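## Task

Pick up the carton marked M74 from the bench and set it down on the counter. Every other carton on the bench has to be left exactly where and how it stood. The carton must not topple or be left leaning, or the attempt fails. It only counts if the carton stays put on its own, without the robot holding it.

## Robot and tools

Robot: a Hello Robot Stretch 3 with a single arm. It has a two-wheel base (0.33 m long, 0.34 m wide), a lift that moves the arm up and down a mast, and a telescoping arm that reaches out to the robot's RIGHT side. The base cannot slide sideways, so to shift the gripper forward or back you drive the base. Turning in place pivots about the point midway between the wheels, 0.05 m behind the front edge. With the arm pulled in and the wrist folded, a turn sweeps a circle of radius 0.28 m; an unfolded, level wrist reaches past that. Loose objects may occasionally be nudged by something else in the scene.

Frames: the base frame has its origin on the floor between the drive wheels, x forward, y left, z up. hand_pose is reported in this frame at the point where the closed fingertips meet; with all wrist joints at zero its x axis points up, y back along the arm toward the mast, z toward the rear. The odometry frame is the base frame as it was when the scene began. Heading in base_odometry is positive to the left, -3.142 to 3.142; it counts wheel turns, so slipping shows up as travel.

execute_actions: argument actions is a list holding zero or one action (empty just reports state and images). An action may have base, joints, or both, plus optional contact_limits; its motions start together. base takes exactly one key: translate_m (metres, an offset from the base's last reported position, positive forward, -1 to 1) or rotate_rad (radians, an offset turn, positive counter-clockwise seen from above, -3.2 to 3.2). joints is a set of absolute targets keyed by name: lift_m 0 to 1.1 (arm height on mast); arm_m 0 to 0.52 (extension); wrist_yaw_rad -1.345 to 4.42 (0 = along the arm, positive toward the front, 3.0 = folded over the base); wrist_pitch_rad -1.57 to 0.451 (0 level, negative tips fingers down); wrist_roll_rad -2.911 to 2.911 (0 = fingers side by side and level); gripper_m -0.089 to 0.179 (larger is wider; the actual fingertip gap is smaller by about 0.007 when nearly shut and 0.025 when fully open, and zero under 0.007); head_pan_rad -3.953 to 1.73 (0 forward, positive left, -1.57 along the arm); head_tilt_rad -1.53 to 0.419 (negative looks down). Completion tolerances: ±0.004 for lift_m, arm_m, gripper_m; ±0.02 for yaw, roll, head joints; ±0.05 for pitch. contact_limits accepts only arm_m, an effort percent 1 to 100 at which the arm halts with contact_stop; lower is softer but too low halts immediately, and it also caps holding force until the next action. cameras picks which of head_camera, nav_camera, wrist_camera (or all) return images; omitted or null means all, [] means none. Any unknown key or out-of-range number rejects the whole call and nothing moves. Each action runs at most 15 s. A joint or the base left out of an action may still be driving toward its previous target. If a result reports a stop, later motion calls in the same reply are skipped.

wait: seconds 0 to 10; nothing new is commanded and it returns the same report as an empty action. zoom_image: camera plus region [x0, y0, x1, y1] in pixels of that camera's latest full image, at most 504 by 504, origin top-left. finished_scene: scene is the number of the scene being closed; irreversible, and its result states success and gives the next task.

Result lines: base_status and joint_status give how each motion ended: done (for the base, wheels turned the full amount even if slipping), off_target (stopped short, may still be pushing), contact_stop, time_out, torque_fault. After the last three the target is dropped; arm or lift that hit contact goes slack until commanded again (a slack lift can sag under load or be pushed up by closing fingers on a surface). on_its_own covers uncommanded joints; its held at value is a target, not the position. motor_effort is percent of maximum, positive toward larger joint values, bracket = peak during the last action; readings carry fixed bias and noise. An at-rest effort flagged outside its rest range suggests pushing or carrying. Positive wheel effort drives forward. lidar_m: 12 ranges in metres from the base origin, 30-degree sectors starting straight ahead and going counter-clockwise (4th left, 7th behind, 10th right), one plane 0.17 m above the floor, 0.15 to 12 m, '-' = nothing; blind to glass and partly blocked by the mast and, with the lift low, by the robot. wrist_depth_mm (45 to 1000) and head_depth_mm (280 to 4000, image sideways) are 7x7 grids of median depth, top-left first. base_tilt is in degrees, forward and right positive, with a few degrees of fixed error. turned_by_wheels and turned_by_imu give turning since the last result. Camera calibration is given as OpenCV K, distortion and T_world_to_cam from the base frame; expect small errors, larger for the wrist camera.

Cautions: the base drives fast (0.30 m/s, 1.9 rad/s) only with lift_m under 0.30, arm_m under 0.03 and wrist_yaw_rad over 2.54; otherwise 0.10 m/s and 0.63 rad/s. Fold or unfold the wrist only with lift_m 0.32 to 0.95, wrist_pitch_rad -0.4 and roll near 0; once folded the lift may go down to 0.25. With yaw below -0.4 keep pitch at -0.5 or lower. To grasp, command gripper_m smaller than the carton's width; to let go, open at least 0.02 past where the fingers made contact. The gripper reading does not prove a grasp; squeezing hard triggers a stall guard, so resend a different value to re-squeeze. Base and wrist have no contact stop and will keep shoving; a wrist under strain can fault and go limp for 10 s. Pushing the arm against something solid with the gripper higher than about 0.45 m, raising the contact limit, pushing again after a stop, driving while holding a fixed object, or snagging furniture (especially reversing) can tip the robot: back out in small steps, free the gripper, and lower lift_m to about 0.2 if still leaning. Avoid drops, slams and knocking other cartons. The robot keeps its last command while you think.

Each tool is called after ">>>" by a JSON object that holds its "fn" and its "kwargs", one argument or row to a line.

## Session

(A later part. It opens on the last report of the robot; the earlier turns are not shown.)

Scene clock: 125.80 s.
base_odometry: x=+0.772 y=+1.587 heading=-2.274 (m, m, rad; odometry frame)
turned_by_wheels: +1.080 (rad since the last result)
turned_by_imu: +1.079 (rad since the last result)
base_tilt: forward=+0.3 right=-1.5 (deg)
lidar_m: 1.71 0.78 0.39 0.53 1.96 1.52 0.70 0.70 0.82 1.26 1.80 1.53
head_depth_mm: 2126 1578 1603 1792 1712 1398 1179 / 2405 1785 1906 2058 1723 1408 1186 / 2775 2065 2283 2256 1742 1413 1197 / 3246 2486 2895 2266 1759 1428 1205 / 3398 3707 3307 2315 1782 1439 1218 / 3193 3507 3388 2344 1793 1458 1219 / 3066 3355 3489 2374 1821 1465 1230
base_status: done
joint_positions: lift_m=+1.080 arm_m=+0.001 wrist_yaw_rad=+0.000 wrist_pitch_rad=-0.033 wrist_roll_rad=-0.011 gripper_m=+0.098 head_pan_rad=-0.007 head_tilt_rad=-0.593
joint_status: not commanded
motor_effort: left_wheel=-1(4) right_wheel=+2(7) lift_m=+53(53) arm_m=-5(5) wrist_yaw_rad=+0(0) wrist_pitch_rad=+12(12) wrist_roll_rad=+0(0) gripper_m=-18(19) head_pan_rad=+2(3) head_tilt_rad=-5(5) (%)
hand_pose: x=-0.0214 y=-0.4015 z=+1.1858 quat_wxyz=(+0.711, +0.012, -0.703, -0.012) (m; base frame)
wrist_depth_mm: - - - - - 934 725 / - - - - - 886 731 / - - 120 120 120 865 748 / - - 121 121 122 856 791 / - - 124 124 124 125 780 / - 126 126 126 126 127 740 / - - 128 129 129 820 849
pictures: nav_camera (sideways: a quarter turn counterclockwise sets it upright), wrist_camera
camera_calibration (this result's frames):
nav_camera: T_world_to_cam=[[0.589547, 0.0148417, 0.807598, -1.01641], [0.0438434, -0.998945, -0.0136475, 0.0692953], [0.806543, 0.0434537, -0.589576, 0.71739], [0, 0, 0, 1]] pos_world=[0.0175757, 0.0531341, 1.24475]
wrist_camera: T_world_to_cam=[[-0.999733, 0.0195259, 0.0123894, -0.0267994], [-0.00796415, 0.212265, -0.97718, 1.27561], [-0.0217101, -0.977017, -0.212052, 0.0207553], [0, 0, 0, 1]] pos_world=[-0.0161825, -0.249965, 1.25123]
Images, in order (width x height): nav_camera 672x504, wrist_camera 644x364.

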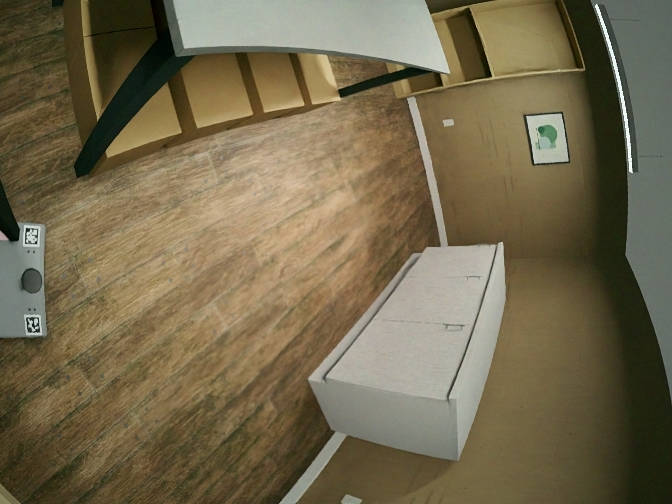

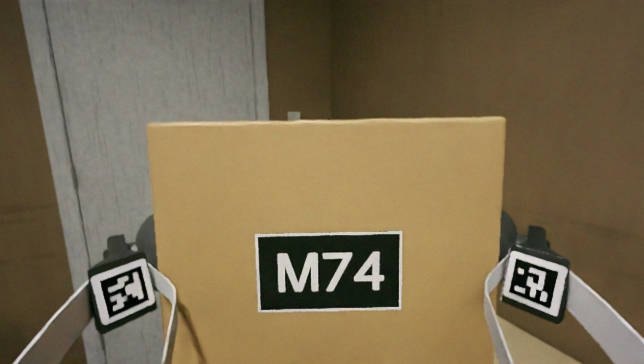

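>>> {"fn": "execute_actions", "kwargs": {
  "actions": [
    {"base":{"translate_m":1.0}}
  ],
  "cameras": []
}}

>>> {"fn": "execute_actions", "kwargs": {
  "actions": [
    {"base":{"translate_m":0.55}}
  ],
  "cameras": []
}}

>>> {"fn": "execute_actions", "kwargs": {
  "actions": [
    {"base":{"rotate_rad":0.5},"joints":{"head_pan_rad":-1.3,"head_tilt_rad":-0.7,"arm_m":0.22,"lift_m":0.95}}
  ]
}}

Scene clock: 144.67 s.
base_odometry: x=+0.125 y=+0.824 heading=-2.274 (m, m, rad; odometry frame)
turned_by_wheels: +0.000 (rad since the last result)
turned_by_imu: -0.001 (rad since the last result)
base_tilt: forward=+0.3 right=-1.5 (deg)
lidar_m: 1.04 2.56 0.96 0.73 0.70 0.72 1.67 1.97 1.68 1.39 0.71 0.73
head_depth_mm: 1551 1489 977 1046 1159 1330 1180 / 1755 1537 1109 1250 1414 1410 1186 / 2027 1587 1352 1548 1685 1419 1191 / 2428 1647 1710 2030 1758 1435 1205 / 2556 2719 2964 2318 1782 1443 1213 / 2436 2667 2929 2347 1796 1442 1219 / 2338 2524 2819 2397 1803 1466 1225
base_status: done
joint_positions: lift_m=+1.080 arm_m=+0.001 wrist_yaw_rad=+0.000 wrist_pitch_rad=-0.033 wrist_roll_rad=-0.011 gripper_m=+0.098 head_pan_rad=-0.007 head_tilt_rad=-0.593
joint_status: not commanded
motor_effort: left_wheel=-1(2) right_wheel=+1(7) lift_m=+53(53) arm_m=-5(5) wrist_yaw_rad=+0(0) wrist_pitch_rad=+12(12) wrist_roll_rad=+0(0) gripper_m=-19(18) head_pan_rad=+3(3) head_tilt_rad=-6(5) (%)
hand_pose: x=-0.0214 y=-0.4015 z=+1.1858 quat_wxyz=(+0.711, +0.012, -0.703, -0.012) (m; base frame)
wrist_depth_mm: 836 891 - - - - - / 863 911 - - - - - / 863 918 119 120 120 - - / 884 910 121 121 121 - - / 886 943 123 123 124 125 - / 738 126 125 126 127 127 - / 650 - 128 129 130 - -
pictures: none
No camera images: the call's "cameras" was empty. Leave "cameras" out to get every camera's image.

Scene clock: 151.47 s.
base_odometry: x=-0.231 y=+0.405 heading=-2.274 (m, m, rad; odometry frame)
turned_by_wheels: +0.000 (rad since the last result)
turned_by_imu: -0.001 (rad since the last result)
base_tilt: forward=+0.3 right=-1.5 (deg)
lidar_m: 0.66 2.32 2.21 0.99 0.97 1.01 1.42 2.06 1.51 0.46 0.44 0.47
head_depth_mm: 1239 1292 898 668 719 807 915 / 1396 1433 913 756 878 1010 1158 / 1629 1622 931 960 1117 1349 1192 / 1930 1997 1077 1252 1588 1432 1204 / 2121 2271 1431 2050 1785 1437 1209 / 2013 2209 2433 2328 1806 1452 1222 / 1916 2087 2300 2351 1810 1467 1227
base_status: done
joint_positions: lift_m=+1.080 arm_m=+0.001 wrist_yaw_rad=+0.000 wrist_pitch_rad=-0.033 wrist_roll_rad=-0.011 gripper_m=+0.098 head_pan_rad=-0.007 head_tilt_rad=-0.593
joint_status: not commanded
motor_effort: left_wheel=-1(4) right_wheel=+1(7) lift_m=+53(53) arm_m=-5(5) wrist_yaw_rad=+0(0) wrist_pitch_rad=+12(12) wrist_roll_rad=+0(0) gripper_m=-19(18) head_pan_rad=+2(3) head_tilt_rad=-6(5) (%)
hand_pose: x=-0.0214 y=-0.4015 z=+1.1858 quat_wxyz=(+0.711, +0.012, -0.703, -0.012) (m; base frame)
wrist_depth_mm: 631 705 782 922 - - - / 646 720 809 921 - - - / 637 698 119 120 120 - - / 663 743 121 121 122 - - / 670 734 123 123 124 125 - / 659 125 126 126 127 127 - / 499 476 128 129 129 - -
pictures: none
No camera images: the call's "cameras" was empty. Leave "cameras" out to get every camera's image.

Scene clock: 154.30 s.
base_odometry: x=-0.231 y=+0.405 heading=-1.775 (m, m, rad; odometry frame)
turned_by_wheels: +0.500 (rad since the last result)
turned_by_imu: +0.499 (rad since the last result)
base_tilt: forward=+0.3 right=-1.5 (deg)
lidar_m: 2.32 2.21 1.00 0.96 0.99 1.35 2.07 1.56 0.46 0.44 0.46 0.64
head_depth_mm: 860 527 - 536 589 731 961 / 890 968 710 568 623 780 1078 / 913 996 755 575 657 837 1110 / 939 1026 767 599 684 909 1154 / 969 1058 775 610 740 977 1163 / 996 1089 790 639 795 1075 1169 / 1028 1124 801 673 850 1182 1179
base_status: done
joint_positions: lift_m=+0.950 arm_m=+0.220 wrist_yaw_rad=+0.001 wrist_pitch_rad=-0.034 wrist_roll_rad=-0.011 gripper_m=+0.098 head_pan_rad=-1.293 head_tilt_rad=-0.691
joint_status: all done
motor_effort: left_wheel=-1(4) right_wheel=+2(8) lift_m=+33(45) arm_m=+6(7) wrist_yaw_rad=+0(1) wrist_pitch_rad=+12(12) wrist_roll_rad=+0(0) gripper_m=-19(18) head_pan_rad=-1(35) head_tilt_rad=-6(20) (%)
hand_pose: x=-0.0213 y=-0.6199 z=+1.0562 quat_wxyz=(+0.711, +0.012, -0.703, -0.012) (m; base frame)
wrist_depth_mm: 554 553 559 566 558 567 565 / 577 570 572 587 584 591 591 / 588 578 119 120 120 604 607 / 610 610 120 121 122 622 609 / 615 574 123 124 124 125 645 / 409 126 125 127 127 127 641 / 312 299 129 129 129 277 303
pictures: head_camera (sideways: a quarter turn clockwise sets it upright), nav_camera (sideways: a quarter turn counterclockwise sets it upright), wrist_camera
camera_calibration (this result's frames):
head_camera: T_world_to_cam=[[-0.13409, 0.655494, -0.743201, 0.992377], [0.962567, 0.264423, 0.0595491, -0.0748957], [0.235553, -0.707396, -0.666413, 0.826797], [0, 0, 0, 1]] pos_world=[0.0104052, -0.0458206, 1.29298]
nav_camera: T_world_to_cam=[[0.200888, -0.635215, 0.745751, -0.93342], [-0.946811, -0.321253, -0.018587, 0.0817669], [0.251381, -0.702352, -0.665965, 0.820146], [0, 0, 0, 1]] pos_world=[0.0587615, 0.00937623, 1.24381]
wrist_camera: T_world_to_cam=[[-0.999741, 0.0190666, 0.0124035, -0.021116], [-0.00805931, 0.213001, -0.977019, 1.19562], [-0.0212703, -0.976866, -0.212793, -0.21914], [0, 0, 0, 1]] pos_world=[-0.0161358, -0.468336, 1.12177]
Images, in order (width x height): head_camera 896x504, nav_camera 672x504, wrist_camera 644x364.

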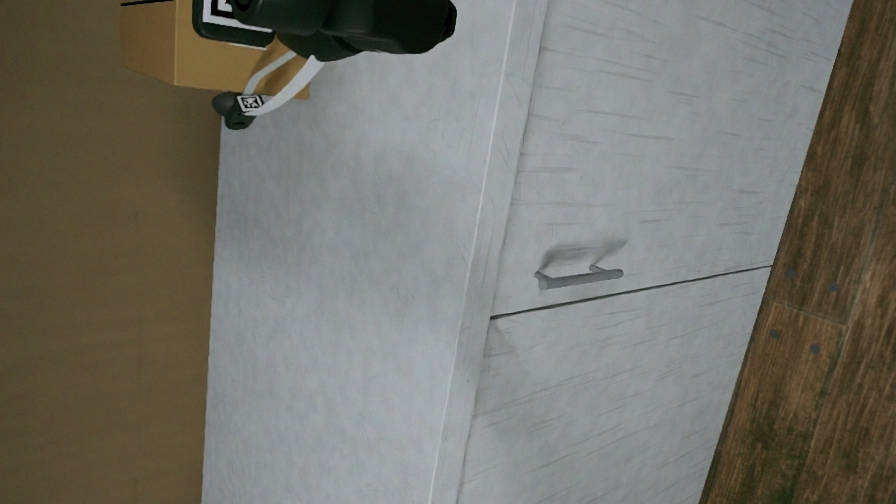

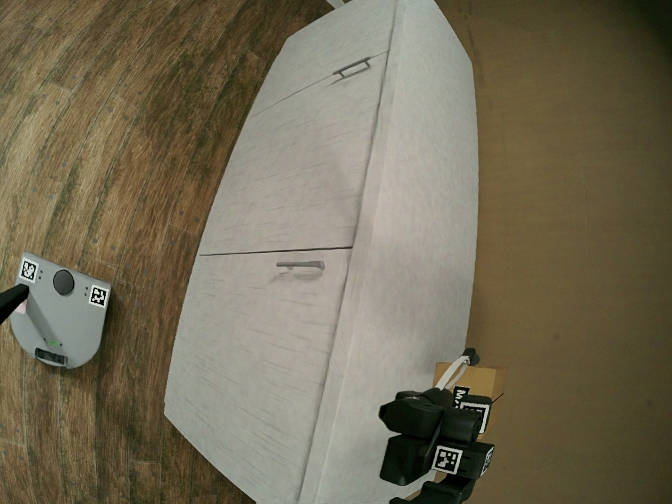

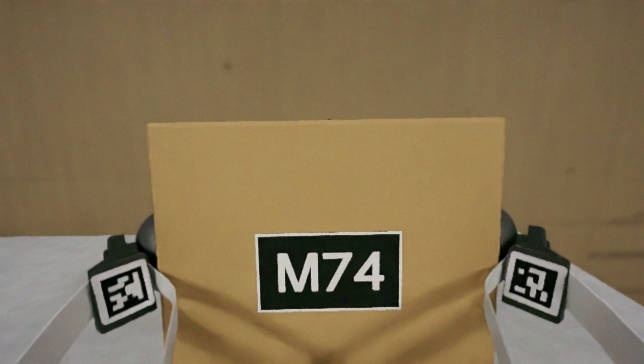

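Counter looks ~6 mm higher than before.

>>> {"fn": "execute_actions", "kwargs": {
  "actions": [
    {"joints":{"lift_m":0.87}}
  ],
  "cameras": []
}}

Scene clock: 158.80 s.
base_odometry: x=-0.231 y=+0.405 heading=-1.775 (m, m, rad; odometry frame)
turned_by_wheels: +0.000 (rad since the last result)
turned_by_imu: +0.001 (rad since the last result)
base_tilt: forward=+0.3 right=-1.5 (deg)
lidar_m: 2.32 2.21 1.00 0.96 0.99 1.35 2.07 1.55 0.46 0.44 0.46 0.64
head_depth_mm: 863 718 556 - 602 730 962 / 888 958 658 566 624 781 1074 / 912 992 754 576 656 836 1105 / 940 1027 766 599 683 908 1153 / 968 1062 779 610 744 977 1161 / 998 1091 790 638 793 1069 1167 / 1027 1117 802 673 853 1187 1176
base_status: not commanded
joint_positions: lift_m=+0.870 arm_m=+0.220 wrist_yaw_rad=+0.001 wrist_pitch_rad=-0.032 wrist_roll_rad=-0.011 gripper_m=+0.098 head_pan_rad=-1.293 head_tilt_rad=-0.691
joint_status: all done
motor_effort: left_wheel=-1(1) right_wheel=+2(2) lift_m=+32(31) arm_m=+6(6) wrist_yaw_rad=+0(0) wrist_pitch_rad=+11(12) wrist_roll_rad=+0(0) gripper_m=-19(19) head_pan_rad=-3(3) head_tilt_rad=-6(6) (%)
hand_pose: x=-0.0213 y=-0.6199 z=+0.9768 quat_wxyz=(+0.711, +0.012, -0.703, -0.011) (m; base frame)
wrist_depth_mm: 558 560 568 575 557 574 571 / 570 572 568 574 585 585 594 / 596 593 118 118 118 601 596 / 615 503 119 120 120 466 629 / 369 353 122 123 123 124 349 / 275 126 126 126 126 127 260 / 195 185 129 130 129 174 189
pictures: none
No camera images: the call's "cameras" was empty. Leave "cameras" out to get every camera's image.

>>> {"fn": "execute_actions", "kwargs": {
  "actions": [
    {"joints":{"lift_m":0.862,"gripper_m":0.179}}
  ],
  "cameras": []
}}

>>> {"fn": "execute_actions", "kwargs": {
  "actions": [
    {"joints":{"arm_m":0.1}}
  ],
  "cameras": ["wrist_camera"]
}}

>>> {"fn": "finished_scene", "kwargs": {
  "scene": 2
}}

Scene clock: 166.40 s.
base_odometry: x=-0.231 y=+0.405 heading=-1.775 (m, m, rad; odometry frame)
turned_by_wheels: +0.000 (rad since the last result)
turned_by_imu: +0.001 (rad since the last result)
base_tilt: forward=+0.3 right=-1.5 (deg)
lidar_m: 2.32 2.21 1.00 0.96 0.99 1.34 2.06 1.56 0.46 0.44 0.46 0.64
head_depth_mm: 868 722 564 - 603 730 965 / 887 960 661 568 621 780 1079 / 910 996 753 576 659 838 1106 / 939 1027 765 600 683 911 1152 / 969 1061 778 611 742 984 1168 / 998 1088 791 641 793 1077 1173 / 1023 1123 802 672 854 1182 1177
base_status: not commanded
joint_positions: lift_m=+0.862 arm_m=+0.220 wrist_yaw_rad=+0.001 wrist_pitch_rad=-0.024 wrist_roll_rad=-0.011 gripper_m=+0.179 head_pan_rad=-1.293 head_tilt_rad=-0.691
joint_status: all done
motor_effort: left_wheel=+0(1) right_wheel=+2(2) lift_m=+32(34) arm_m=+6(5) wrist_yaw_rad=+0(0) wrist_pitch_rad=+9(11) wrist_roll_rad=+0(0) gripper_m=+0(84) head_pan_rad=-3(2) head_tilt_rad=-6(7) (%)
hand_pose: x=-0.0213 y=-0.6202 z=+0.9709 quat_wxyz=(+0.711, +0.009, -0.703, -0.008) (m; base frame)
wrist_depth_mm: 549 561 577 564 571 569 566 / 577 576 577 577 585 590 588 / 582 590 201 170 152 604 614 / 609 490 117 117 117 119 616 / 358 213 120 121 121 123 339 / 267 125 124 124 125 126 251 / 179 178 129 129 130 165 174
pictures: none
No camera images: the call's "cameras" was empty. Leave "cameras" out to get every camera's image.

Scene clock: 168.53 s.
base_odometry: x=-0.231 y=+0.405 heading=-1.775 (m, m, rad; odometry frame)
turned_by_wheels: +0.000 (rad since the last result)
turned_by_imu: +0.000 (rad since the last result)
base_tilt: forward=+0.3 right=-1.5 (deg)
lidar_m: 2.32 2.22 1.00 0.96 0.99 1.34 2.08 1.55 0.46 0.45 0.46 0.64
head_depth_mm: 862 724 578 608 - 781 960 / 885 963 684 569 627 790 1080 / 915 1000 753 571 658 836 1106 / 942 1030 768 600 682 909 1151 / 965 1064 776 611 741 979 1163 / 993 1091 789 641 794 1076 1177 / 1028 1119 801 671 853 1180 1181
base_status: not commanded
joint_positions: lift_m=+0.862 arm_m=+0.100 wrist_yaw_rad=+0.000 wrist_pitch_rad=-0.023 wrist_roll_rad=-0.011 gripper_m=+0.179 head_pan_rad=-1.293 head_tilt_rad=-0.691
joint_status: all done
motor_effort: left_wheel=-1(1) right_wheel=+2(2) lift_m=+32(32) arm_m=-5(5) wrist_yaw_rad=-1(0) wrist_pitch_rad=+8(8) wrist_roll_rad=+0(0) gripper_m=+0(1) head_pan_rad=-2(3) head_tilt_rad=-6(6) (%)
hand_pose: x=-0.0213 y=-0.5010 z=+0.9711 quat_wxyz=(+0.711, +0.009, -0.703, -0.008) (m; base frame)
wrist_depth_mm: 684 664 664 663 663 684 702 / 667 677 693 704 679 704 707 / 693 708 701 234 719 721 730 / 715 669 496 238 464 729 736 / 362 388 300 244 295 343 340 / 267 247 244 239 240 238 254 / 180 189 186 184 183 181 174
pictures: wrist_camera
camera_calibration (this result's frames):
wrist_camera: T_world_to_cam=[[-0.999739, 0.0193198, 0.0121847, -0.0220167], [-0.00802956, 0.202139, -0.979324, 1.08391], [-0.0213834, -0.979166, -0.201931, -0.132837], [0, 0, 0, 1]] pos_world=[-0.0161481, -0.348743, 1.03494]
Images, in order (width x height): wrist_camera 644x364.

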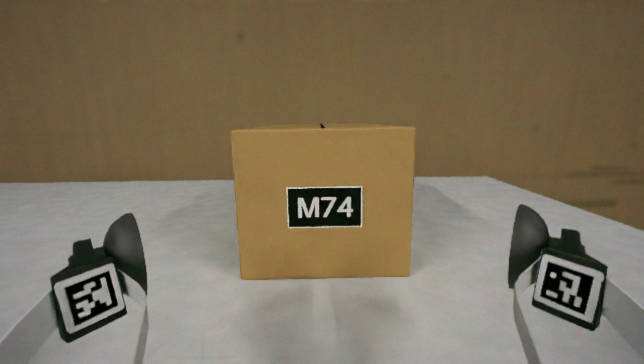

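The scene is finished: the task was done.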